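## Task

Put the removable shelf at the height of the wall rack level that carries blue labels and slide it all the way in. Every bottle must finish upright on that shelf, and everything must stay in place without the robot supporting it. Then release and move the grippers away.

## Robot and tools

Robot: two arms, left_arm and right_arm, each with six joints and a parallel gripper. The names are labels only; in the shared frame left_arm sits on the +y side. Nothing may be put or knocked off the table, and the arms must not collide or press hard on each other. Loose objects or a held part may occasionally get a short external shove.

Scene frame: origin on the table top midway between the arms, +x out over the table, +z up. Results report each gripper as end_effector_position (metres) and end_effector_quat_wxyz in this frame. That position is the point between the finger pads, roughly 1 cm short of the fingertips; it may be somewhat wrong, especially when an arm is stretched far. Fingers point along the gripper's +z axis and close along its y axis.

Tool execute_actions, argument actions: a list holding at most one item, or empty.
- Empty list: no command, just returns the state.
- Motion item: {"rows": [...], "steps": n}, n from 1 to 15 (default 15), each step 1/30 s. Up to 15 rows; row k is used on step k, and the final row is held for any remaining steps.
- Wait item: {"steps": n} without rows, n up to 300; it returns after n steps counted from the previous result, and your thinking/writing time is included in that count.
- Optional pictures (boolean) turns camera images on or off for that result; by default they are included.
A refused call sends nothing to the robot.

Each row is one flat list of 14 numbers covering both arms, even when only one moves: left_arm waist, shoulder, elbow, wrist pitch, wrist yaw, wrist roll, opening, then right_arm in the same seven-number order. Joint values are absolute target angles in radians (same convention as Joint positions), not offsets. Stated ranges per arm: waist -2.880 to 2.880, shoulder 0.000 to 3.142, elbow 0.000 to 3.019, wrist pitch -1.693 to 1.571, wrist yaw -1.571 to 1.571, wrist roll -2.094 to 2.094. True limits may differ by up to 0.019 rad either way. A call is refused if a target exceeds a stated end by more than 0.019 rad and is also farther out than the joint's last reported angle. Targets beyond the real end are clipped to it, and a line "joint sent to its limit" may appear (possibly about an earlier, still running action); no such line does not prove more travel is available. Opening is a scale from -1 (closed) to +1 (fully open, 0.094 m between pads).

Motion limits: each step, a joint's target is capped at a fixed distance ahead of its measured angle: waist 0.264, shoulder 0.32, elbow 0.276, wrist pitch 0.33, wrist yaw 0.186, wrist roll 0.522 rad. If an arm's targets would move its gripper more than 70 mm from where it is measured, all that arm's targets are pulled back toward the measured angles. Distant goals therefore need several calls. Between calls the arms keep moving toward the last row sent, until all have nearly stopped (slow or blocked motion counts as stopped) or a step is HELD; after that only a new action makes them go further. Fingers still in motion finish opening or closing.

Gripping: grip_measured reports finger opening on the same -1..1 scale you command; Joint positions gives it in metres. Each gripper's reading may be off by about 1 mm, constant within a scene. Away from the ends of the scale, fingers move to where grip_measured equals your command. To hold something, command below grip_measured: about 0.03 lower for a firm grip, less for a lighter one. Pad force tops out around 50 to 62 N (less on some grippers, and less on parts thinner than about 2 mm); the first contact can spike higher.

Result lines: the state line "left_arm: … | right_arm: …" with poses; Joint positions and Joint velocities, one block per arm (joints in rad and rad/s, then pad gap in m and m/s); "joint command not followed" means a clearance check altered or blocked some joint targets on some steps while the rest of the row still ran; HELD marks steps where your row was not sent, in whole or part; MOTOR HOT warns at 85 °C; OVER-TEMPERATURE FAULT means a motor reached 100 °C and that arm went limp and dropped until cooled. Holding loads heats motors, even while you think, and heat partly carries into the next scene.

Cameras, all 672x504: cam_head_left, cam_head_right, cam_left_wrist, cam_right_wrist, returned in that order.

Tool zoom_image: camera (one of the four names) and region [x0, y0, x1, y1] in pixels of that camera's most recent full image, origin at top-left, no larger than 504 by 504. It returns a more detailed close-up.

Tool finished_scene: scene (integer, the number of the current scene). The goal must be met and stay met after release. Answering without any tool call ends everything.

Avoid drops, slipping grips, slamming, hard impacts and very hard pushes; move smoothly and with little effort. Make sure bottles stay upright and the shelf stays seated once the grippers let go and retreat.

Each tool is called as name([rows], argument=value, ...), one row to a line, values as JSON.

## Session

execute_actions(actions=[])

Scene clock: 0.00 s of 6000.00 s.
left_arm: end_effector_position=(+0.5622, +0.4183, +0.4952) grip_measured=+1.000 end_effector_quat_wxyz=(+0.704, -0.072, +0.702, +0.082) | right_arm: end_effector_position=(+0.5584, -0.2585, +0.4847) grip_measured=+1.000 end_effector_quat_wxyz=(+0.699, -0.021, +0.715, +0.012)
Joint positions: left_arm=[ 0.007  1.059  1.06   0.002 -0.014  0.013  0.094] | right_arm=[-0.002  1.053  1.046 -0.017  0.009 -0.011  0.094]
Joint velocities: left_arm=[-0.005 -0.015 -0.002  0.032 -0.022 -0.066  0.   ] | right_arm=[ 0.005 -0.034 -0.002  0.007 -0.051 -0.007  0.   ]

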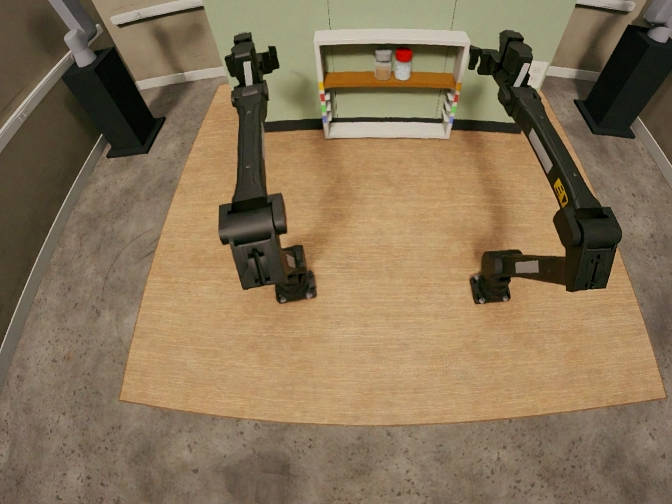

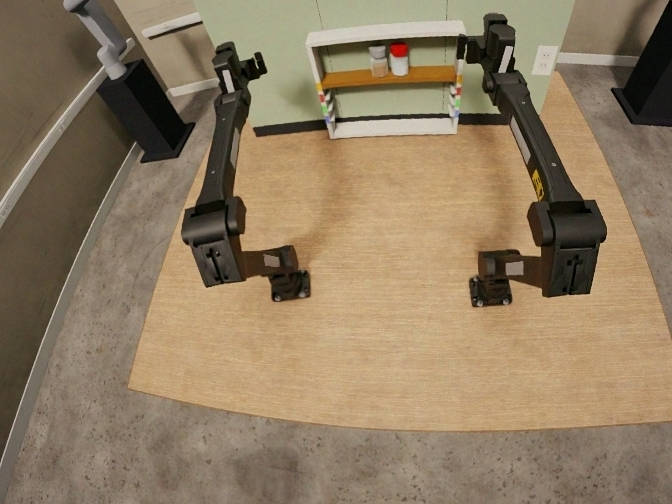

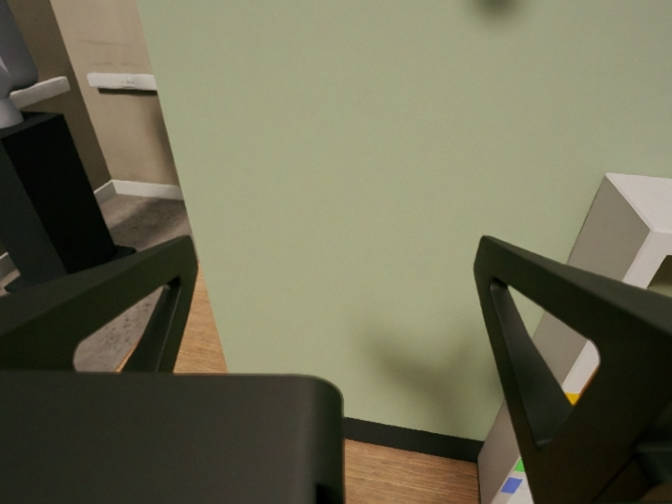

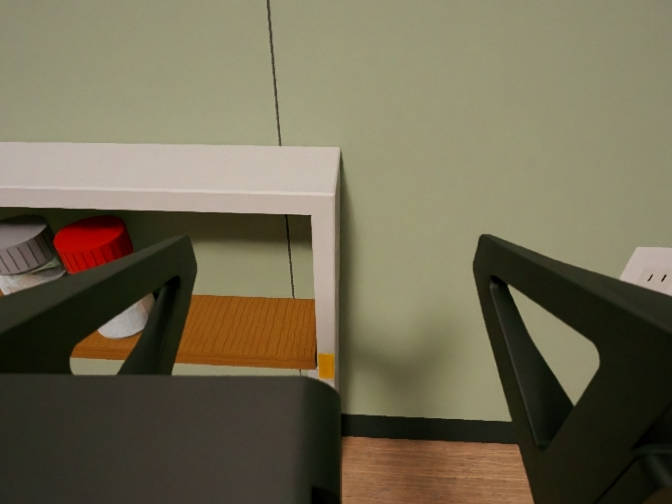

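zoom_image(camera="cam_head_left", region=[300, 20, 480, 140])

zoom_image(camera="cam_head_right", region=[295, 10, 475, 140])

Region (300, 20, 480, 140) of cam_head_left's 672x504 image, scaled by 2.800, with more detail than that image has.

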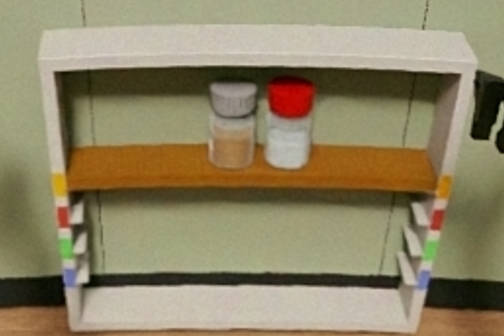

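Region (295, 10, 475, 140) of cam_head_right's 672x504 image, scaled by 2.800, with more detail than that image has.

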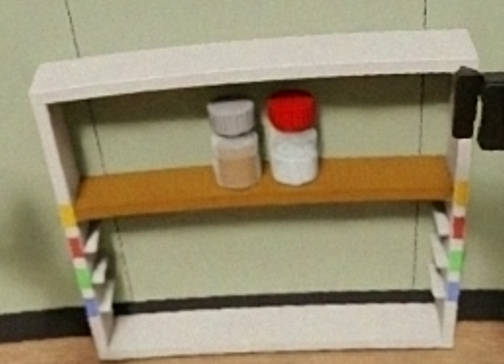

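execute_actions([
  {"rows": [[0.006,1.060,1.060,0.003,-0.015,0.015,0.999,-0.002,1.054,1.046,-0.016,0.010,-0.013,0.999],[0.003,1.062,1.059,0.006,-0.016,0.022,0.997,0.000,1.056,1.044,-0.013,0.011,-0.020,0.997],[-0.001,1.065,1.057,0.011,-0.019,0.033,0.994,0.002,1.059,1.042,-0.008,0.013,-0.031,0.994],[-0.007,1.069,1.054,0.018,-0.023,0.048,0.989,0.005,1.063,1.040,-0.001,0.017,-0.046,0.989],[-0.014,1.074,1.051,0.026,-0.028,0.066,0.983,0.009,1.068,1.036,0.008,0.021,-0.065,0.983],[-0.023,1.080,1.048,0.036,-0.034,0.089,0.976,0.013,1.074,1.032,0.019,0.026,-0.087,0.976],[-0.034,1.087,1.043,0.048,-0.040,0.114,0.967,0.018,1.081,1.028,0.031,0.031,-0.113,0.967],[-0.045,1.096,1.039,0.061,-0.048,0.143,0.958,0.024,1.089,1.023,0.045,0.038,-0.142,0.958],[-0.058,1.105,1.033,0.075,-0.056,0.175,0.948,0.030,1.098,1.017,0.060,0.045,-0.174,0.948],[-0.072,1.114,1.028,0.090,-0.065,0.210,0.937,0.037,1.108,1.011,0.076,0.053,-0.209,0.937],[-0.087,1.125,1.022,0.107,-0.075,0.247,0.925,0.044,1.118,1.004,0.094,0.061,-0.246,0.925],[-0.102,1.136,1.015,0.125,-0.085,0.287,0.912,0.052,1.129,0.997,0.112,0.070,-0.286,0.912],[-0.119,1.148,1.008,0.144,-0.096,0.328,0.899,0.060,1.141,0.990,0.132,0.079,-0.328,0.899],[-0.136,1.160,1.001,0.163,-0.107,0.372,0.885,0.069,1.153,0.982,0.153,0.088,-0.372,0.885],[-0.155,1.173,0.994,0.184,-0.119,0.417,0.870,0.078,1.166,0.974,0.174,0.098,-0.418,0.870]], "steps": 15},
], pictures=false)

execute_actions([
  {"rows": [[-0.173,1.186,0.986,0.205,-0.131,0.464,0.855,0.087,1.179,0.966,0.196,0.109,-0.465,0.855],[-0.193,1.199,0.978,0.227,-0.144,0.513,0.840,0.097,1.192,0.957,0.219,0.120,-0.514,0.840],[-0.212,1.213,0.970,0.249,-0.157,0.562,0.824,0.107,1.206,0.948,0.242,0.130,-0.563,0.824],[-0.233,1.227,0.962,0.271,-0.170,0.612,0.808,0.117,1.220,0.939,0.266,0.142,-0.614,0.808],[-0.253,1.242,0.954,0.294,-0.183,0.664,0.791,0.127,1.234,0.930,0.290,0.153,-0.665,0.791],[-0.274,1.256,0.945,0.317,-0.196,0.715,0.775,0.137,1.249,0.921,0.315,0.164,-0.717,0.775],[-0.294,1.271,0.937,0.341,-0.210,0.767,0.758,0.147,1.263,0.912,0.339,0.176,-0.769,0.758],[-0.315,1.285,0.928,0.364,-0.223,0.819,0.742,0.158,1.278,0.902,0.364,0.187,-0.822,0.742],[-0.336,1.300,0.920,0.388,-0.237,0.871,0.725,0.168,1.292,0.893,0.388,0.199,-0.874,0.725],[-0.356,1.314,0.911,0.411,-0.250,0.922,0.709,0.178,1.307,0.884,0.413,0.210,-0.926,0.709],[-0.377,1.329,0.903,0.434,-0.263,0.974,0.692,0.188,1.321,0.875,0.437,0.221,-0.977,0.692],[-0.397,1.343,0.895,0.456,-0.276,1.024,0.676,0.198,1.335,0.866,0.461,0.233,-1.028,0.676],[-0.417,1.357,0.887,0.478,-0.289,1.073,0.660,0.208,1.349,0.857,0.484,0.243,-1.077,0.660],[-0.436,1.370,0.879,0.500,-0.302,1.122,0.645,0.218,1.362,0.848,0.507,0.254,-1.126,0.645],[-0.455,1.383,0.871,0.521,-0.314,1.169,0.630,0.227,1.375,0.840,0.529,0.265,-1.173,0.630]], "steps": 15},
], pictures=false)

execute_actions([
  {"rows": [[-0.473,1.396,0.864,0.542,-0.326,1.214,0.615,0.236,1.388,0.832,0.550,0.275,-1.219,0.615],[-0.490,1.408,0.857,0.561,-0.337,1.258,0.601,0.245,1.400,0.824,0.571,0.284,-1.263,0.601],[-0.507,1.420,0.850,0.580,-0.348,1.299,0.588,0.253,1.412,0.817,0.591,0.293,-1.305,0.588],[-0.523,1.431,0.843,0.598,-0.358,1.339,0.575,0.261,1.423,0.810,0.609,0.302,-1.345,0.575],[-0.538,1.442,0.837,0.615,-0.368,1.376,0.563,0.268,1.433,0.803,0.627,0.310,-1.382,0.563],[-0.552,1.451,0.832,0.630,-0.377,1.411,0.552,0.275,1.443,0.797,0.643,0.318,-1.417,0.552],[-0.564,1.460,0.826,0.644,-0.385,1.443,0.542,0.281,1.452,0.791,0.658,0.325,-1.449,0.542],[-0.576,1.469,0.822,0.657,-0.393,1.472,0.533,0.287,1.460,0.786,0.672,0.332,-1.478,0.533],[-0.586,1.476,0.817,0.669,-0.399,1.497,0.524,0.292,1.467,0.782,0.684,0.337,-1.504,0.524],[-0.595,1.482,0.814,0.679,-0.405,1.520,0.517,0.296,1.473,0.778,0.695,0.342,-1.526,0.517],[-0.603,1.487,0.811,0.687,-0.410,1.538,0.511,0.300,1.478,0.774,0.704,0.346,-1.545,0.511],[-0.609,1.491,0.808,0.694,-0.414,1.553,0.506,0.303,1.482,0.772,0.711,0.350,-1.560,0.506],[-0.613,1.494,0.806,0.699,-0.417,1.564,0.503,0.305,1.485,0.770,0.716,0.352,-1.571,0.503],[-0.616,1.496,0.805,0.702,-0.418,1.571,0.501,0.307,1.487,0.768,0.719,0.353,-1.578,0.501],[-0.6165,1.497,0.805,0.703,-0.419,1.575,0.5,0.307,1.488,0.768,0.720,0.354,-1.582,0.5]], "steps": 15},
], pictures=false)

execute_actions([
  {"steps": 15},
], pictures=true)

Scene clock: 78.20 s of 6000.00 s.
left_arm: end_effector_position=(+0.5903, +0.3737, +0.4602) grip_measured=+0.881 end_effector_quat_wxyz=(+0.694, +0.020, +0.703, +0.154) | right_arm: end_effector_position=(+0.5779, -0.2423, +0.4660) grip_measured=+0.880 end_effector_quat_wxyz=(+0.709, -0.096, +0.694, -0.082)
Joint positions: left_arm=[-0.113  1.124  1.009  0.126 -0.106  0.249  0.088] | right_arm=[ 0.05   1.116  1.013  0.122  0.086 -0.254  0.088]
Joint velocities: left_arm=[-0.542  0.386 -0.222  0.593 -0.315  1.092 -0.016] | right_arm=[ 0.259  0.396 -0.261  0.564  0.256 -1.048 -0.016]
Steps of this call (steps 1 to 90: nothing new was sent; then 74.70 s passed at rest; steps 91 to 105: all 15 steps of this action). Readings (joint positions):
91: left_arm=[0.007 1.059 1.060 0.002 -0.014 0.013] | right_arm=[-0.002 1.053 1.046 -0.017 0.009 -0.011]
92: left_arm=[0.007 1.059 1.059 0.002 -0.014 0.013] | right_arm=[-0.002 1.053 1.046 -0.017 0.009 -0.011]
94: left_arm=[0.006 1.059 1.056 0.002 -0.017 0.017] | right_arm=[-0.002 1.053 1.046 -0.017 0.011 -0.017]
98: left_arm=[-0.012 1.062 1.044 0.018 -0.039 0.059] | right_arm=[0.002 1.058 1.046 0.007 0.029 -0.062]
105: the state above

Scene clock: 78.70 s of 6000.00 s.
left_arm: end_effector_position=(+0.6300, +0.2328, +0.3421) grip_measured=+0.641 end_effector_quat_wxyz=(+0.613, +0.298, +0.645, +0.346) | right_arm: end_effector_position=(+0.6118, -0.1779, +0.3431) grip_measured=+0.640 end_effector_quat_wxyz=(+0.630, -0.327, +0.627, -0.322)
Joint positions: left_arm=[-0.416  1.344  0.882  0.453 -0.299  0.944  0.077] | right_arm=[ 0.201  1.338  0.872  0.465  0.251 -0.954  0.077]
Joint velocities: left_arm=[-0.611  0.376 -0.217  0.652 -0.374  1.385 -0.016] | right_arm=[ 0.288  0.386 -0.252  0.676  0.212 -1.385 -0.016]
Steps of this call (steps 1 to 15: all 15 steps of this action). Readings (joint positions):
1: left_arm=[-0.131 1.137 1.001 0.145 -0.117 0.286] | right_arm=[0.060 1.130 1.004 0.142 0.096 -0.292]
2: left_arm=[-0.150 1.152 0.993 0.164 -0.130 0.326] | right_arm=[0.069 1.145 0.995 0.162 0.107 -0.332]
4: left_arm=[-0.189 1.183 0.975 0.206 -0.155 0.410] | right_arm=[0.089 1.177 0.976 0.205 0.128 -0.417]
8: left_arm=[-0.270 1.245 0.939 0.293 -0.208 0.597] | right_arm=[0.129 1.240 0.936 0.297 0.173 -0.605]
15: the state above

Scene clock: 79.20 s of 6000.00 s.
left_arm: end_effector_position=(+0.6117, +0.1376, +0.2714) grip_measured=+0.504 end_effector_quat_wxyz=(+0.517, +0.483, +0.521, +0.477) | right_arm: end_effector_position=(+0.6045, -0.1372, +0.2723) grip_measured=+0.503 end_effector_quat_wxyz=(+0.521, -0.483, +0.514, -0.481)
Joint positions: left_arm=[-0.612  1.48   0.8    0.669 -0.413  1.488  0.071] | right_arm=[ 0.299  1.472  0.784  0.693  0.349 -1.501  0.071]
Joint velocities: left_arm=[-0.103  0.063 -0.037  0.12  -0.037  0.549 -0.002] | right_arm=[ 0.034  0.063 -0.061  0.12  -0.022 -0.579 -0.002]
Steps of this call (steps 1 to 15: all 15 steps of this action). Readings (joint positions):
1: left_arm=[-0.436 1.357 0.874 0.474 -0.311 0.993] | right_arm=[0.211 1.350 0.863 0.488 0.262 -1.003]
2: left_arm=[-0.455 1.370 0.866 0.495 -0.323 1.041] | right_arm=[0.221 1.363 0.855 0.510 0.271 -1.051]
4: left_arm=[-0.491 1.394 0.852 0.535 -0.344 1.132] | right_arm=[0.239 1.387 0.839 0.552 0.290 -1.143]
8: left_arm=[-0.552 1.437 0.826 0.602 -0.381 1.297] | right_arm=[0.269 1.430 0.812 0.623 0.321 -1.309]
15: the state above

Scene clock: 79.70 s of 6000.00 s.
left_arm: end_effector_position=(+0.6111, +0.1361, +0.2716) grip_measured=+0.503 end_effector_quat_wxyz=(+0.503, +0.499, +0.503, +0.496) | right_arm: end_effector_position=(+0.6041, -0.1365, +0.2723) grip_measured=+0.502 end_effector_quat_wxyz=(+0.505, -0.499, +0.496, -0.500)
Joint positions: left_arm=[-0.616  1.482  0.799  0.679 -0.415  1.558  0.071] | right_arm=[ 0.301  1.475  0.782  0.703  0.35  -1.571  0.071]
Joint velocities: left_arm=[-0.015 -0.015  0.007 -0.002  0.007  0.051  0.   ] | right_arm=[-0.024 -0.005  0.007 -0.002 -0.007  0.037 -0.   ]
Steps of this call (steps 1 to 15: the robot went on to your last target). Readings (joint positions):
1: left_arm=[-0.615 1.481 0.799 0.672 -0.414 1.503] | right_arm=[0.300 1.474 0.782 0.696 0.349 -1.516]
2: left_arm=[-0.616 1.482 0.799 0.674 -0.414 1.515] | right_arm=[0.301 1.475 0.782 0.698 0.350 -1.528]
4: left_arm=[-0.616 1.482 0.799 0.677 -0.415 1.532] | right_arm=[0.301 1.475 0.782 0.701 0.350 -1.544]
8: left_arm=[-0.616 1.482 0.799 0.679 -0.415 1.549] | right_arm=[0.301 1.475 0.782 0.703 0.350 -1.561]
15: the state above

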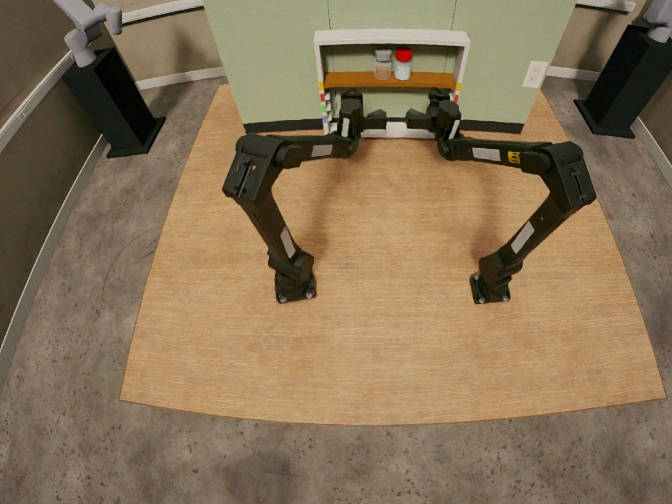

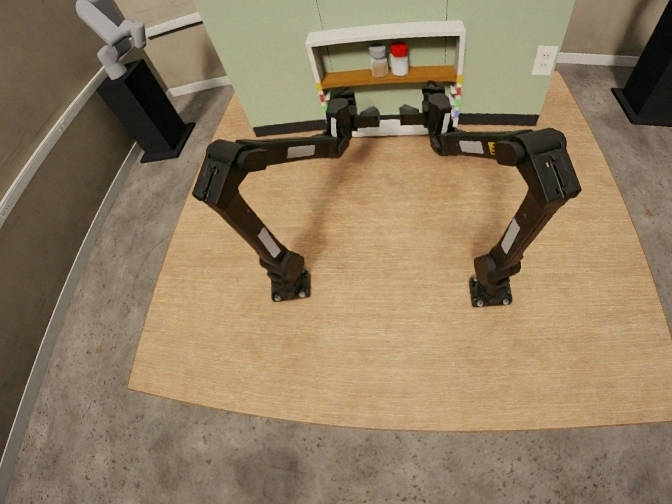

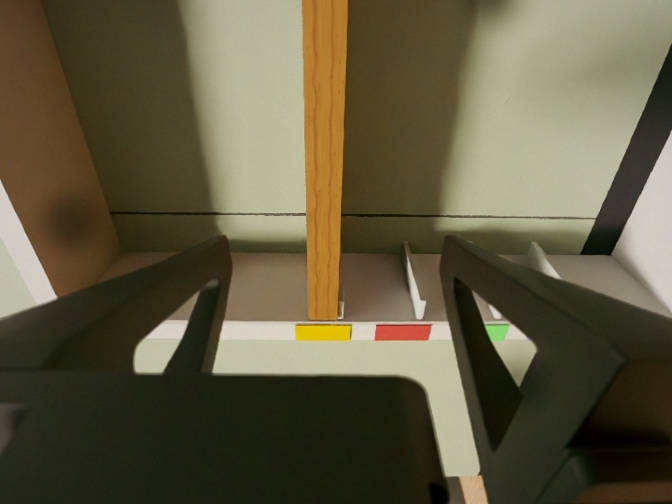

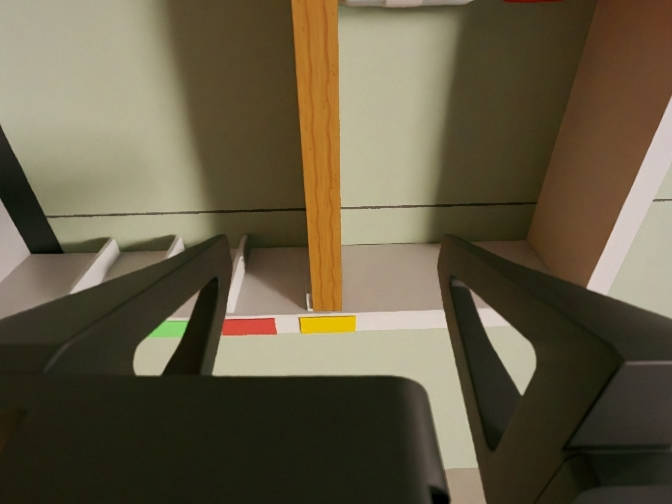

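execute_actions([
  {"rows": [[-0.6149,1.4986,0.8114,0.6955,-0.4169,1.577,0.52,0.3037,1.4901,0.7784,0.7138,0.3523,-1.583,0.52],[-0.6123,1.5021,0.8211,0.6859,-0.4137,1.579,0.55,0.2991,1.4941,0.7931,0.7056,0.3497,-1.584,0.55],[-0.6091,1.5071,0.8326,0.6760,-0.4098,1.581,0.58,0.2938,1.4997,0.8095,0.6971,0.3465,-1.585,0.58],[-0.6057,1.5132,0.8444,0.6677,-0.4059,1.583,0.61,0.2889,1.5065,0.8253,0.6897,0.3432,-1.586,0.61],[-0.6024,1.5202,0.8551,0.6629,-0.4024,1.584,0.64,0.2850,1.5139,0.8379,0.6849,0.3402,-1.587,0.64],[-0.5993,1.5279,0.8645,0.6616,-0.3994,1.584,0.67,0.2822,1.5220,0.8473,0.6828,0.3375,-1.588,0.67],[-0.5959,1.5367,0.8752,0.6600,-0.3960,1.584,0.7,0.2791,1.5311,0.8579,0.6804,0.3345,-1.588,0.7],[-0.5922,1.5464,0.8872,0.6581,-0.3924,1.584,0.7,0.2757,1.5411,0.8698,0.6777,0.3312,-1.588,0.7],[-0.5883,1.5569,0.9002,0.6559,-0.3884,1.584,0.7,0.2721,1.5520,0.8826,0.6748,0.3276,-1.588,0.7],[-0.5841,1.5680,0.9142,0.6534,-0.3843,1.584,0.7,0.2683,1.5635,0.8965,0.6716,0.3239,-1.588,0.7],[-0.5798,1.5797,0.9290,0.6507,-0.3801,1.584,0.7,0.2644,1.5756,0.9111,0.6682,0.3201,-1.588,0.7],[-0.5754,1.5919,0.9445,0.6477,-0.3758,1.584,0.7,0.2604,1.5882,0.9264,0.6647,0.3162,-1.588,0.7],[-0.5710,1.6044,0.9606,0.6444,-0.3714,1.584,0.7,0.2564,1.6011,0.9423,0.6610,0.3123,-1.588,0.7],[-0.5666,1.6172,0.9771,0.6409,-0.3670,1.584,0.7,0.2524,1.6142,0.9586,0.6572,0.3084,-1.588,0.7],[-0.5622,1.6300,0.9939,0.6371,-0.3627,1.584,0.7,0.2485,1.6274,0.9751,0.6533,0.3045,-1.588,0.7]], "steps": 15},
], pictures=false)

execute_actions([
  {"rows": [[-0.5579,1.6428,1.0109,0.6332,-0.3585,1.584,0.7,0.2447,1.6406,0.9918,0.6494,0.3007,-1.588,0.7],[-0.5538,1.6555,1.0278,0.6291,-0.3544,1.584,0.7,0.2409,1.6536,1.0084,0.6454,0.2970,-1.588,0.7],[-0.5498,1.6680,1.0446,0.6248,-0.3504,1.584,0.7,0.2374,1.6664,1.0249,0.6415,0.2935,-1.588,0.7],[-0.5459,1.6801,1.0610,0.6206,-0.3467,1.584,0.7,0.2340,1.6788,1.0410,0.6376,0.2901,-1.588,0.7],[-0.5424,1.6918,1.0770,0.6163,-0.3432,1.584,0.7,0.2308,1.6907,1.0566,0.6338,0.2870,-1.588,0.7],[-0.5390,1.7028,1.0922,0.6121,-0.3399,1.584,0.7,0.2279,1.7020,1.0716,0.6302,0.2840,-1.588,0.7],[-0.5359,1.7132,1.1067,0.6080,-0.3369,1.584,0.7,0.2252,1.7126,1.0857,0.6267,0.2813,-1.588,0.7],[-0.5331,1.7228,1.1201,0.6041,-0.3341,1.584,0.7,0.2227,1.7223,1.0988,0.6235,0.2788,-1.588,0.7],[-0.5307,1.7315,1.1323,0.6005,-0.3317,1.584,0.7,0.2206,1.7311,1.1107,0.6206,0.2767,-1.588,0.7],[-0.5285,1.7391,1.1431,0.5973,-0.3296,1.584,0.7,0.2187,1.7389,1.1213,0.6180,0.2748,-1.588,0.7],[-0.5267,1.7456,1.1523,0.5944,-0.3278,1.584,0.7,0.2171,1.7455,1.1303,0.6158,0.2732,-1.588,0.7],[-0.5252,1.7509,1.1599,0.5921,-0.3264,1.584,0.7,0.2159,1.7509,1.1376,0.6140,0.2719,-1.588,0.7],[-0.5242,1.7548,1.1654,0.5904,-0.3254,1.584,0.7,0.2150,1.7548,1.1431,0.6126,0.2710,-1.588,0.7],[-0.5235,1.7572,1.1689,0.5893,-0.3247,1.584,0.7,0.2144,1.7573,1.1464,0.6118,0.2704,-1.588,0.7],[-0.5233,1.7580,1.1701,0.5889,-0.3245,1.584,0.7,0.2142,1.7581,1.1476,0.6115,0.2702,-1.588,0.7]], "steps": 15},
], pictures=false)

execute_actions([
  {"steps": 12},
], pictures=true)

Scene clock: 200.20 s of 6000.00 s.
left_arm: end_effector_position=(+0.6564, +0.1335, +0.2655) grip_measured=+0.697 end_effector_quat_wxyz=(+0.497, +0.508, +0.500, +0.494) | right_arm: end_effector_position=(+0.6491, -0.1364, +0.2594) grip_measured=+0.698 end_effector_quat_wxyz=(+0.494, -0.512, +0.498, -0.496)
Joint positions: left_arm=[-0.579  1.587  0.913  0.655 -0.37   1.569  0.08 ] | right_arm=[ 0.266  1.585  0.893  0.671  0.312 -1.579  0.08 ]
Joint velocities: left_arm=[ 0.142  0.366  0.486 -0.1    0.081 -0.007 -0.   ] | right_arm=[-0.132  0.386  0.462 -0.125 -0.081 -0.037  0.   ]
Steps of this call (steps 1 to 15: the robot went on to your last target; steps 16 to 90: nothing new was sent; then 117.00 s passed at rest; steps 91 to 105: all 15 steps of this action). Readings (joint positions):
91: left_arm=[-0.616 1.482 0.799 0.679 -0.415 1.561] | right_arm=[0.301 1.475 0.782 0.703 0.350 -1.574]
92: left_arm=[-0.616 1.482 0.799 0.679 -0.415 1.561] | right_arm=[0.301 1.475 0.782 0.703 0.350 -1.574]
94: left_arm=[-0.616 1.483 0.799 0.679 -0.412 1.564] | right_arm=[0.301 1.476 0.782 0.703 0.349 -1.575]
98: left_arm=[-0.610 1.502 0.815 0.674 -0.399 1.567] | right_arm=[0.295 1.497 0.796 0.695 0.337 -1.578]
105: the state above

Scene clock: 200.70 s of 6000.00 s.
left_arm: end_effector_position=(+0.7281, +0.1346, +0.2683) grip_measured=+0.697 end_effector_quat_wxyz=(+0.496, +0.505, +0.502, +0.497) | right_arm: end_effector_position=(+0.7194, -0.1380, +0.2596) grip_measured=+0.698 end_effector_quat_wxyz=(+0.494, -0.509, +0.499, -0.497)
Joint positions: left_arm=[-0.53   1.734  1.116  0.603 -0.329  1.57   0.08 ] | right_arm=[ 0.223  1.734  1.092  0.625  0.275 -1.579  0.08 ]
Joint velocities: left_arm=[ 0.044  0.083  0.105 -0.056 -0.022 -0.022 -0.001] | right_arm=[-0.034  0.083  0.081 -0.042 -0.007  0.007  0.001]
Steps of this call (steps 1 to 15: all 15 steps of this action). Readings (joint positions):
1: left_arm=[-0.574 1.599 0.931 0.652 -0.366 1.569] | right_arm=[0.262 1.598 0.910 0.668 0.308 -1.579]
2: left_arm=[-0.569 1.612 0.948 0.649 -0.362 1.569] | right_arm=[0.258 1.611 0.927 0.664 0.304 -1.579]
4: left_arm=[-0.560 1.637 0.982 0.641 -0.354 1.569] | right_arm=[0.250 1.636 0.961 0.657 0.297 -1.579]
8: left_arm=[-0.545 1.683 1.047 0.624 -0.341 1.570] | right_arm=[0.236 1.683 1.024 0.642 0.285 -1.579]
15: the state above

Scene clock: 201.10 s of 6000.00 s.
left_arm: end_effector_position=(+0.7295, +0.1348, +0.2670) grip_measured=+0.697 end_effector_quat_wxyz=(+0.495, +0.506, +0.502, +0.496) | right_arm: end_effector_position=(+0.7208, -0.1383, +0.2584) grip_measured=+0.698 end_effector_quat_wxyz=(+0.493, -0.510, +0.500, -0.497)
Joint positions: left_arm=[-0.528  1.737  1.119  0.6   -0.328  1.57   0.08 ] | right_arm=[ 0.222  1.738  1.095  0.622  0.274 -1.579  0.08 ]
Joint velocities: left_arm=[-0.005 -0.005 -0.022  0.012  0.007 -0.037 -0.   ] | right_arm=[-0.015 -0.015 -0.002  0.002 -0.066 -0.081 -0.   ]
Steps of this call (steps 1 to 12: the robot went on to your last target). Readings (joint positions):
1: left_arm=[-0.529 1.736 1.119 0.602 -0.329 1.570] | right_arm=[0.222 1.737 1.094 0.624 0.275 -1.579]
2: left_arm=[-0.528 1.737 1.119 0.601 -0.329 1.570] | right_arm=[0.222 1.738 1.095 0.623 0.275 -1.579]
4: left_arm=[-0.528 1.737 1.119 0.600 -0.328 1.570] | right_arm=[0.222 1.738 1.095 0.622 0.274 -1.579]
8: left_arm=[-0.528 1.737 1.119 0.600 -0.328 1.570] | right_arm=[0.222 1.738 1.095 0.622 0.274 -1.579]
12: the state above

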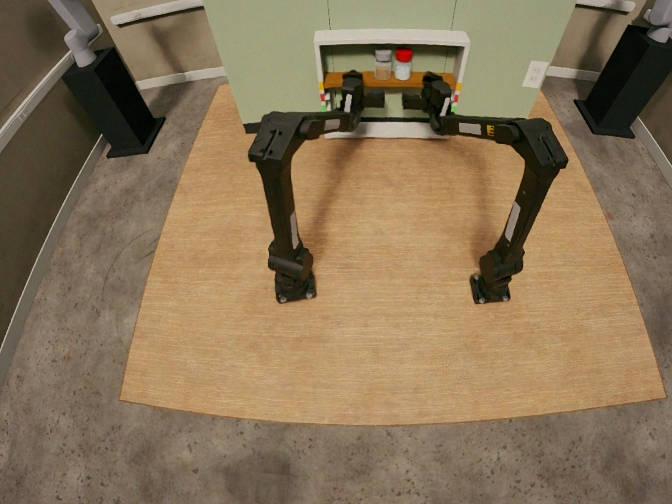

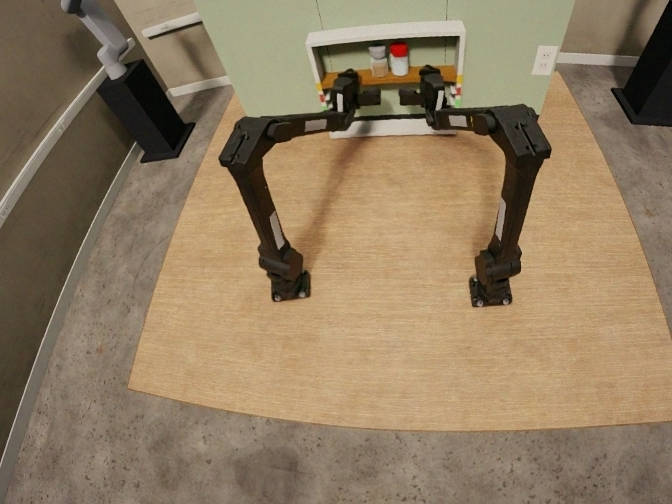

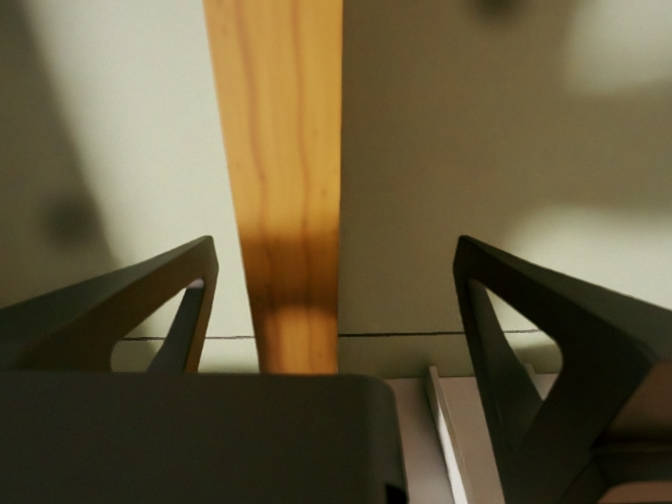

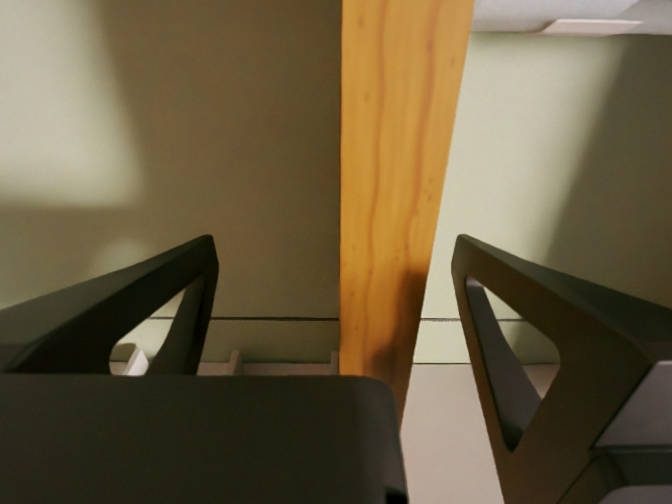

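execute_actions(actions=[])

Scene clock: 212.50 s of 6000.00 s.
left_arm: end_effector_position=(+0.7295, +0.1348, +0.2670) grip_measured=+0.697 end_effector_quat_wxyz=(+0.495, +0.506, +0.502, +0.496) | right_arm: end_effector_position=(+0.7208, -0.1383, +0.2584) grip_measured=+0.698 end_effector_quat_wxyz=(+0.493, -0.510, +0.500, -0.497)
Joint positions: left_arm=[-0.528  1.737  1.119  0.6   -0.328  1.57   0.08 ] | right_arm=[ 0.222  1.738  1.095  0.622  0.274 -1.579  0.08 ]
Joint velocities: left_arm=[-0.005 -0.015  0.002  0.002 -0.081  0.022 -0.   ] | right_arm=[-0.005 -0.015 -0.017 -0.027  0.007  0.037  0.001]
Steps of this call (steps 1 to 15: the robot went on to your last target; steps 16 to 90: nothing new was sent; then 8.40 s passed at rest). Readings (joint positions):
1: left_arm=[-0.528 1.737 1.119 0.600 -0.328 1.570] | right_arm=[0.222 1.738 1.095 0.622 0.274 -1.579]
2: left_arm=[-0.528 1.737 1.119 0.600 -0.328 1.570] | right_arm=[0.222 1.738 1.095 0.622 0.274 -1.579]
4: left_arm=[-0.528 1.737 1.119 0.600 -0.328 1.570] | right_arm=[0.222 1.738 1.095 0.622 0.274 -1.579]
8: left_arm=[-0.528 1.737 1.119 0.600 -0.328 1.570] | right_arm=[0.222 1.738 1.095 0.622 0.274 -1.579]
90: the state above
All arms were judged still, so your last target was given up. Only a new action makes them travel on or press farther. Fingers that are still opening or closing keep moving.

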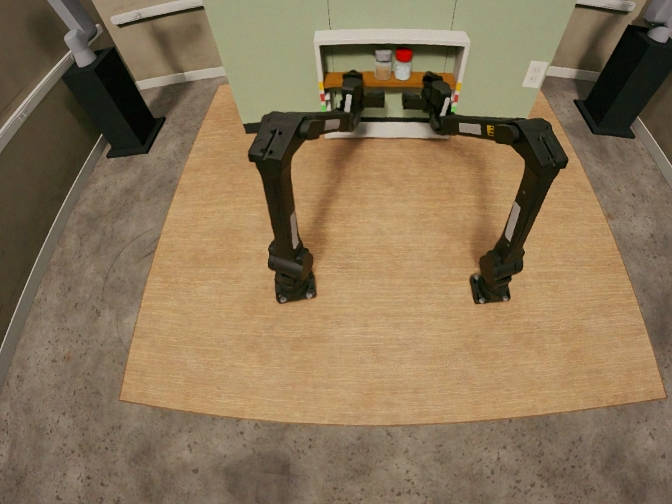

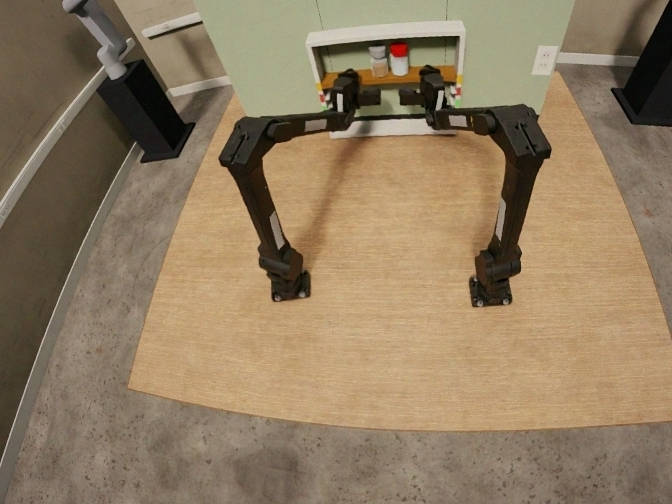

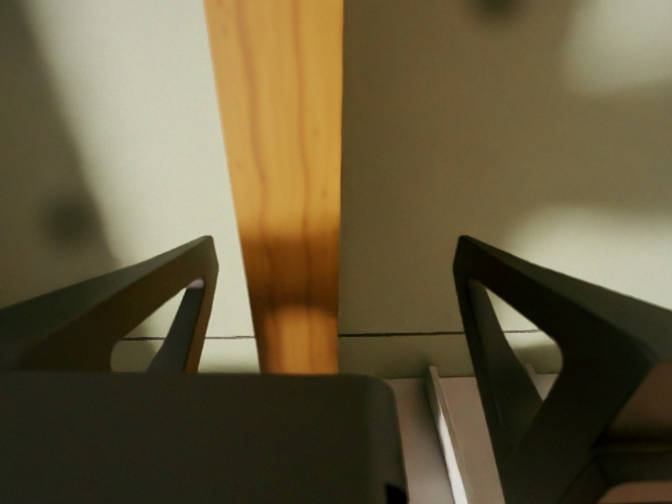

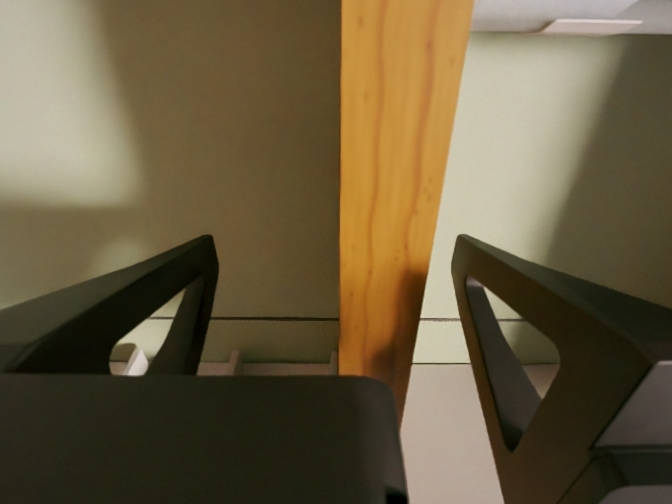

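execute_actions([
  {"rows": [
[-0.5233,1.7580,1.1703,0.5889,-0.3245,1.584,0.69,0.2142,1.7581,1.1478,0.6115,0.2702,-1.588,0.69],
[-0.5233,1.7580,1.1709,0.5889,-0.3245,1.584,0.67,0.2142,1.7581,1.1485,0.6115,0.2702,-1.588,0.67],
[-0.5233,1.7580,1.1719,0.5889,-0.3245,1.584,0.64,0.2142,1.7581,1.1495,0.6115,0.2702,-1.588,0.64],
[-0.5233,1.7580,1.1731,0.5889,-0.3245,1.584,0.60,0.2142,1.7581,1.1508,0.6115,0.2702,-1.588,0.60],
[-0.5233,1.7580,1.1745,0.5889,-0.3245,1.584,0.55,0.2142,1.7581,1.1523,0.6115,0.2702,-1.588,0.55],
[-0.5233,1.7580,1.1761,0.5889,-0.3245,1.584,0.49,0.2142,1.7581,1.1539,0.6115,0.2702,-1.588,0.49],
[-0.5233,1.7580,1.1778,0.5889,-0.3245,1.584,0.43,0.2142,1.7581,1.1557,0.6115,0.2702,-1.588,0.43],
[-0.5233,1.7580,1.1794,0.5889,-0.3245,1.584,0.37,0.2142,1.7581,1.1575,0.6115,0.2702,-1.588,0.37],
[-0.5233,1.7580,1.1811,0.5889,-0.3245,1.584,0.31,0.2142,1.7581,1.1593,0.6115,0.2702,-1.588,0.31],
[-0.5233,1.7580,1.1827,0.5889,-0.3245,1.584,0.26,0.2142,1.7581,1.1609,0.6115,0.2702,-1.588,0.26],
[-0.5233,1.7580,1.1841,0.5889,-0.3245,1.584,0.21,0.2142,1.7581,1.1624,0.6115,0.2702,-1.588,0.21],
[-0.5233,1.7580,1.1853,0.5889,-0.3245,1.584,0.16,0.2142,1.7581,1.1637,0.6115,0.2702,-1.588,0.16],
[-0.5233,1.7580,1.1863,0.5889,-0.3245,1.584,0.13,0.2142,1.7581,1.1647,0.6115,0.2702,-1.588,0.13],
[-0.5233,1.7580,1.1869,0.5889,-0.3245,1.584,0.11,0.2142,1.7581,1.1654,0.6115,0.2702,-1.588,0.11],
[-0.5233,1.7580,1.1871,0.5889,-0.3245,1.584,0.10,0.2142,1.7581,1.1656,0.6115,0.2702,-1.588,0.10]
], "steps": 15},
], pictures=false)

execute_actions([
  {"steps": 12},
])

Scene clock: 225.13 s of 6000.00 s.
left_arm: end_effector_position=(+0.7327, +0.1337, +0.2754) grip_measured=+0.110 end_effector_quat_wxyz=(+0.500, +0.501, +0.500, +0.499) | right_arm: end_effector_position=(+0.7245, -0.1373, +0.2675) grip_measured=+0.109 end_effector_quat_wxyz=(+0.498, -0.505, +0.497, -0.500)
Joint positions: left_arm=[-0.528  1.737  1.135  0.6   -0.328  1.57   0.052] | right_arm=[ 0.222  1.738  1.112  0.622  0.274 -1.58   0.052]
Joint velocities: left_arm=[ 0.005  0.005  0.017  0.007 -0.007 -0.007 -0.013] | right_arm=[-0.005 -0.015  0.037 -0.012 -0.022  0.051 -0.014]
Steps of this call (steps 1 to 90: nothing new was sent; then 9.13 s passed at rest; steps 91 to 105: all 15 steps of this action). Readings (joint positions):
91: left_arm=[-0.528 1.737 1.119 0.600 -0.328 1.570] | right_arm=[0.222 1.738 1.095 0.622 0.274 -1.579]
92: left_arm=[-0.528 1.737 1.119 0.600 -0.328 1.570] | right_arm=[0.222 1.738 1.095 0.622 0.274 -1.579]
94: left_arm=[-0.528 1.737 1.119 0.600 -0.328 1.570] | right_arm=[0.222 1.738 1.095 0.622 0.274 -1.579]
98: left_arm=[-0.528 1.737 1.121 0.600 -0.328 1.570] | right_arm=[0.222 1.738 1.097 0.622 0.274 -1.580]
105: the state above

Scene clock: 225.53 s of 6000.00 s.
left_arm: end_effector_position=(+0.7331, +0.1335, +0.2764) grip_measured=+0.103 end_effector_quat_wxyz=(+0.501, +0.501, +0.500, +0.499) | right_arm: end_effector_position=(+0.7248, -0.1372, +0.2684) grip_measured=+0.102 end_effector_quat_wxyz=(+0.498, -0.504, +0.497, -0.500)
Joint positions: left_arm=[-0.528  1.737  1.137  0.6   -0.328  1.57   0.052] | right_arm=[ 0.222  1.738  1.113  0.622  0.274 -1.58   0.052]
Joint velocities: left_arm=[ 0.005 -0.015 -0.007  0.022  0.007  0.037 -0.   ] | right_arm=[-0.005 -0.005  0.002 -0.017 -0.037 -0.022  0.   ]
Steps of this call (steps 1 to 12: the robot went on to your last target). Readings (joint positions):
1: left_arm=[-0.528 1.737 1.136 0.600 -0.328 1.570] | right_arm=[0.222 1.738 1.113 0.622 0.274 -1.580]
2: left_arm=[-0.528 1.737 1.136 0.600 -0.328 1.570] | right_arm=[0.222 1.738 1.113 0.622 0.274 -1.580]
4: left_arm=[-0.528 1.737 1.137 0.600 -0.328 1.570] | right_arm=[0.222 1.738 1.113 0.622 0.274 -1.580]
8: left_arm=[-0.528 1.737 1.137 0.600 -0.328 1.570] | right_arm=[0.222 1.738 1.113 0.622 0.274 -1.580]
12: the state above

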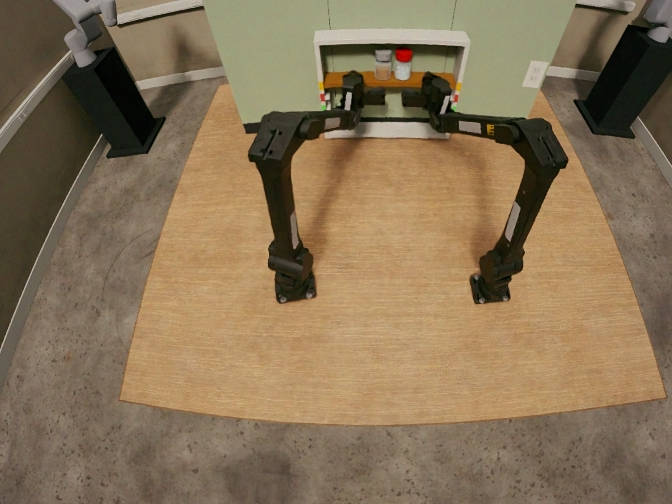

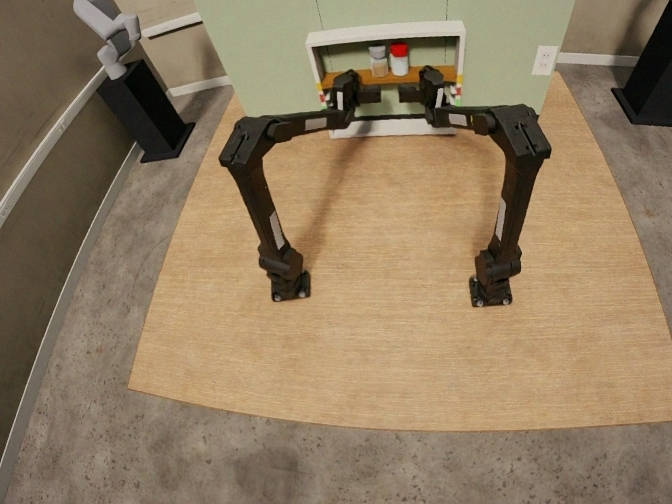

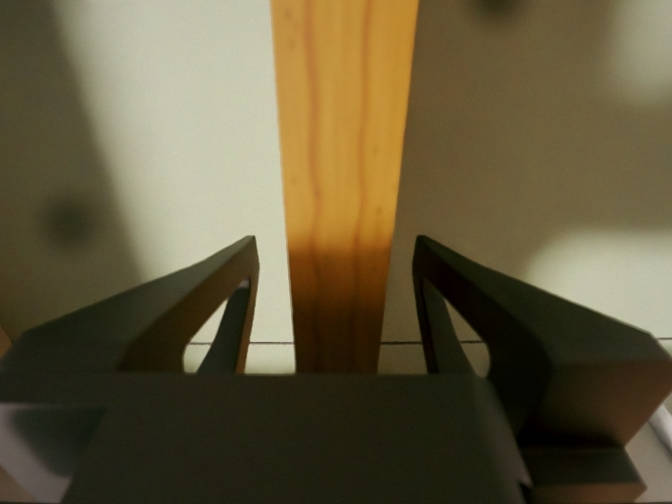

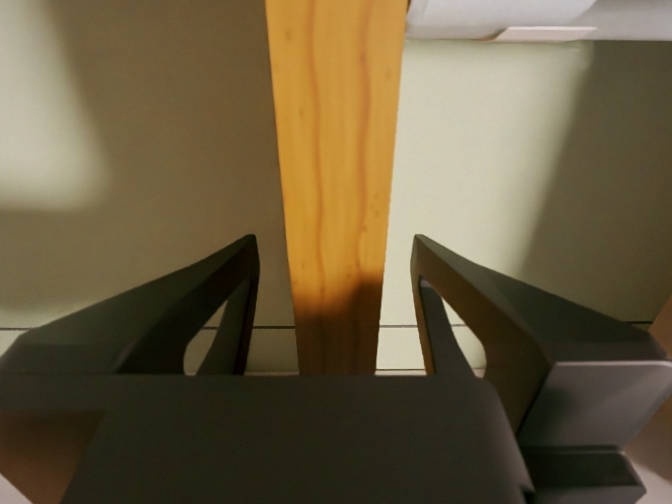

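zoom_image(camera="cam_right_wrist", region=[236, 220, 436, 380])

zoom_image(camera="cam_left_wrist", region=[236, 220, 436, 380])

Region (236, 220, 436, 380) of cam_right_wrist's 672x504 image, scaled by 2.520, with more detail than that image has; it fills the top 403 rows of this view, and the rest is white.

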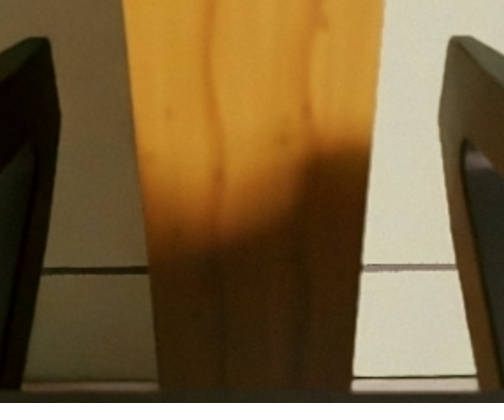

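Region (236, 220, 436, 380) of cam_left_wrist's 672x504 image, scaled by 2.520, with more detail than that image has; it fills the top 403 rows of this view, and the rest is white.

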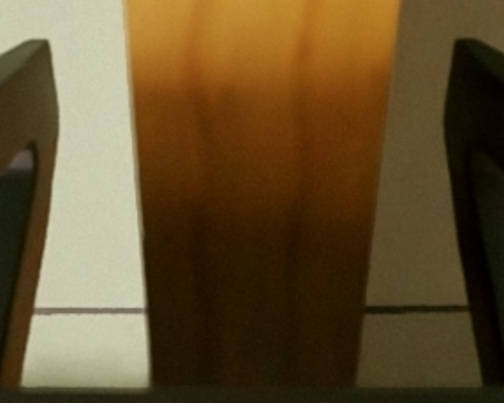

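execute_actions([
  {"rows": [
[-0.5233,1.7580,1.1871,0.5889,-0.3245,1.584,0.06,0.2142,1.7581,1.1656,0.6115,0.2702,-1.588,0.06],
[-0.5233,1.7580,1.1871,0.5889,-0.3245,1.584,-0.01,0.2142,1.7581,1.1656,0.6115,0.2702,-1.588,-0.01],
[-0.5233,1.7580,1.1871,0.5889,-0.3245,1.584,-0.10,0.2142,1.7581,1.1656,0.6115,0.2702,-1.588,-0.10],
[-0.5233,1.7580,1.1871,0.5889,-0.3245,1.584,-0.19,0.2142,1.7581,1.1656,0.6115,0.2702,-1.588,-0.19],
[-0.5233,1.7580,1.1871,0.5889,-0.3245,1.584,-0.28,0.2142,1.7581,1.1656,0.6115,0.2702,-1.588,-0.28],
[-0.5233,1.7580,1.1871,0.5889,-0.3245,1.584,-0.36,0.2142,1.7581,1.1656,0.6115,0.2702,-1.588,-0.36],
[-0.5233,1.7580,1.1871,0.5889,-0.3245,1.584,-0.43,0.2142,1.7581,1.1656,0.6115,0.2702,-1.588,-0.43],
[-0.5233,1.7580,1.1871,0.5889,-0.3245,1.584,-0.49,0.2142,1.7581,1.1656,0.6115,0.2702,-1.588,-0.49],
[-0.5233,1.7580,1.1871,0.5889,-0.3245,1.584,-0.53,0.2142,1.7581,1.1656,0.6115,0.2702,-1.588,-0.53],
[-0.5233,1.7580,1.1871,0.5889,-0.3245,1.584,-0.56,0.2142,1.7581,1.1656,0.6115,0.2702,-1.588,-0.555],
[-0.5233,1.7580,1.1871,0.5889,-0.3245,1.584,-0.58,0.2142,1.7581,1.1656,0.6115,0.2702,-1.588,-0.575],
[-0.5233,1.7580,1.1871,0.5889,-0.3245,1.584,-0.595,0.2142,1.7581,1.1656,0.6115,0.2702,-1.588,-0.59],
[-0.5233,1.7580,1.1871,0.5889,-0.3245,1.584,-0.61,0.2142,1.7581,1.1656,0.6115,0.2702,-1.588,-0.60],
[-0.5233,1.7580,1.1871,0.5889,-0.3245,1.584,-0.62,0.2142,1.7581,1.1656,0.6115,0.2702,-1.588,-0.61],
[-0.5233,1.7580,1.1871,0.5889,-0.3245,1.584,-0.63,0.2142,1.7581,1.1656,0.6115,0.2702,-1.588,-0.618]
], "steps": 15},
], pictures=false)

execute_actions([
  {"rows": [
[-0.5233,1.7580,1.1871,0.5889,-0.3245,1.584,-0.637,0.2142,1.7581,1.1656,0.6115,0.2702,-1.588,-0.624],
[-0.5233,1.7580,1.1871,0.5889,-0.3245,1.584,-0.644,0.2142,1.7581,1.1656,0.6115,0.2702,-1.588,-0.630],
[-0.5233,1.7580,1.1871,0.5889,-0.3245,1.584,-0.651,0.2142,1.7581,1.1656,0.6115,0.2702,-1.588,-0.637],
[-0.5233,1.7580,1.1871,0.5889,-0.3245,1.584,-0.658,0.2142,1.7581,1.1656,0.6115,0.2702,-1.588,-0.644],
[-0.5233,1.7580,1.1871,0.5889,-0.3245,1.584,-0.665,0.2142,1.7581,1.1656,0.6115,0.2702,-1.588,-0.651],
[-0.5233,1.7580,1.1871,0.5889,-0.3245,1.584,-0.672,0.2142,1.7581,1.1656,0.6115,0.2702,-1.588,-0.658],
[-0.5233,1.7580,1.1871,0.5889,-0.3245,1.584,-0.68,0.2142,1.7581,1.1656,0.6115,0.2702,-1.588,-0.665]
], "steps": 12},
])

Scene clock: 245.53 s of 6000.00 s.
left_arm: end_effector_position=(+0.7332, +0.1335, +0.2768) grip_measured=-0.620 end_effector_quat_wxyz=(+0.501, +0.501, +0.499, +0.499) | right_arm: end_effector_position=(+0.7249, -0.1371, +0.2686) grip_measured=-0.608 end_effector_quat_wxyz=(+0.498, -0.505, +0.496, -0.501)
Joint positions: left_arm=[-0.528  1.737  1.137  0.6   -0.328  1.571  0.018] | right_arm=[ 0.222  1.738  1.114  0.622  0.274 -1.581  0.018]
Joint velocities: left_arm=[-0.015  0.005 -0.007 -0.022 -0.037  0.007 -0.006] | right_arm=[-0.005  0.005  0.022 -0.012  0.022 -0.051 -0.005]
Steps of this call (steps 1 to 15: the robot went on to your last target; steps 16 to 90: nothing new was sent; then 16.50 s passed at rest; steps 91 to 105: all 15 steps of this action). Readings (joint positions):
91: left_arm=[-0.528 1.737 1.137 0.600 -0.328 1.570] | right_arm=[0.222 1.738 1.113 0.622 0.274 -1.580]
92: left_arm=[-0.528 1.737 1.137 0.600 -0.328 1.570] | right_arm=[0.222 1.738 1.113 0.622 0.274 -1.580]
94: left_arm=[-0.528 1.737 1.137 0.600 -0.328 1.570] | right_arm=[0.222 1.738 1.113 0.622 0.274 -1.580]
98: left_arm=[-0.528 1.737 1.137 0.600 -0.328 1.570] | right_arm=[0.222 1.738 1.113 0.622 0.274 -1.580]
105: the state above

Scene clock: 245.93 s of 6000.00 s.
left_arm: end_effector_position=(+0.7332, +0.1335, +0.2768) grip_measured=-0.638 end_effector_quat_wxyz=(+0.500, +0.501, +0.499, +0.500) | right_arm: end_effector_position=(+0.7250, -0.1371, +0.2688) grip_measured=-0.624 end_effector_quat_wxyz=(+0.498, -0.505, +0.496, -0.501)
Joint positions: left_arm=[-0.528  1.737  1.137  0.6   -0.328  1.573  0.017] | right_arm=[ 0.222  1.738  1.114  0.622  0.274 -1.582  0.018]
Joint velocities: left_arm=[-0.005  0.015 -0.002 -0.002  0.007  0.007  0.   ] | right_arm=[-0.005 -0.015  0.007 -0.002 -0.066 -0.022 -0.001]
Steps of this call (steps 1 to 12: all 12 steps of this action). Readings (joint positions):
1: left_arm=[-0.528 1.737 1.137 0.600 -0.328 1.572] | right_arm=[0.222 1.738 1.114 0.622 0.274 -1.581]
2: left_arm=[-0.528 1.737 1.137 0.600 -0.328 1.572] | right_arm=[0.222 1.738 1.114 0.622 0.274 -1.582]
4: left_arm=[-0.528 1.737 1.137 0.600 -0.328 1.573] | right_arm=[0.222 1.738 1.114 0.622 0.274 -1.582]
8: left_arm=[-0.528 1.737 1.137 0.600 -0.328 1.573] | right_arm=[0.222 1.738 1.114 0.622 0.274 -1.582]
12: the state above

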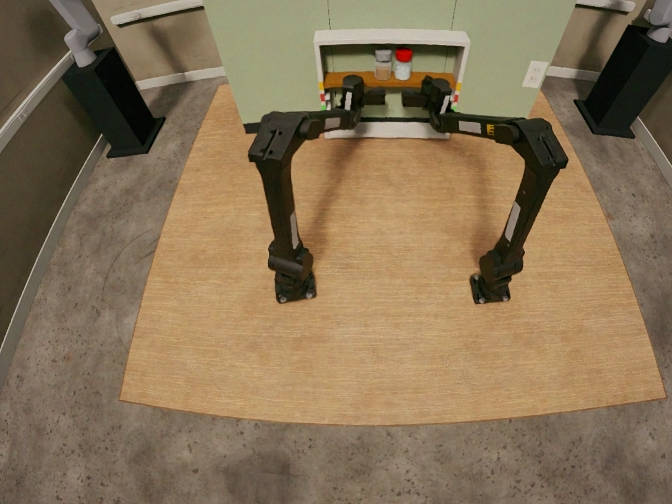

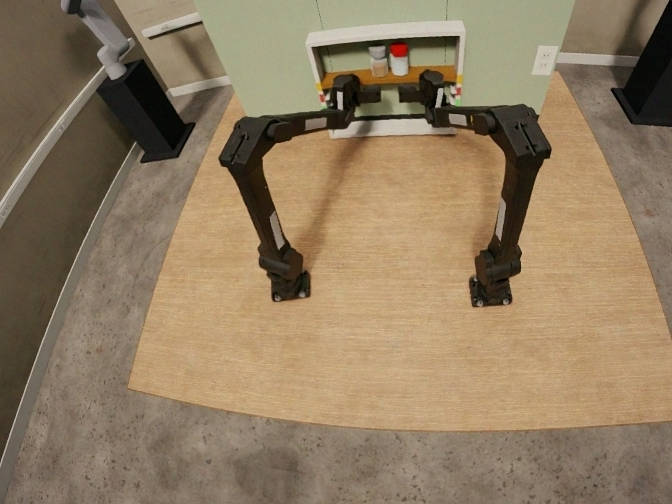

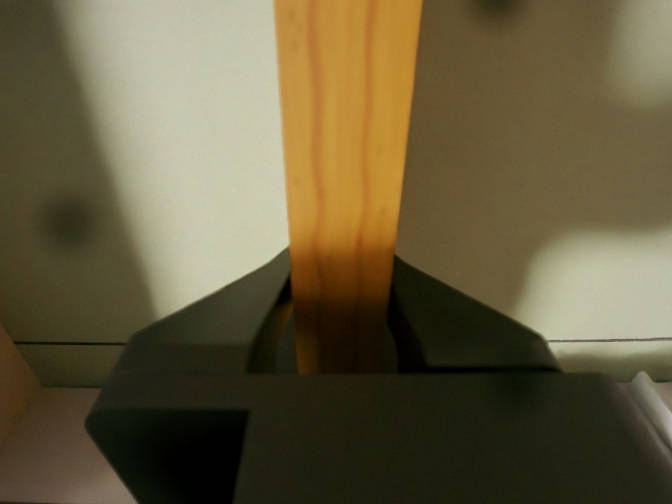

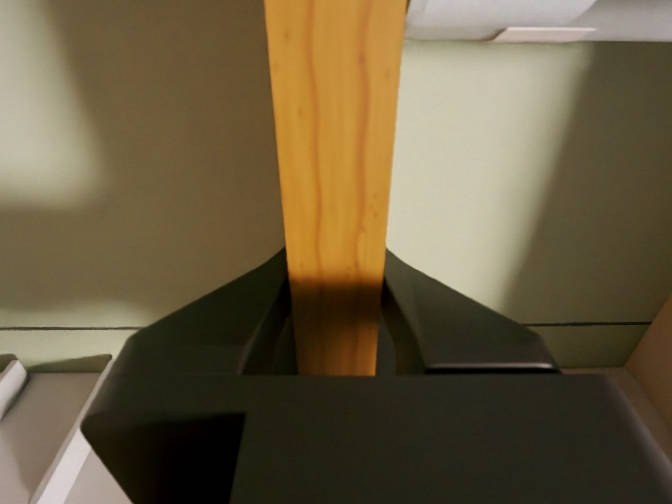

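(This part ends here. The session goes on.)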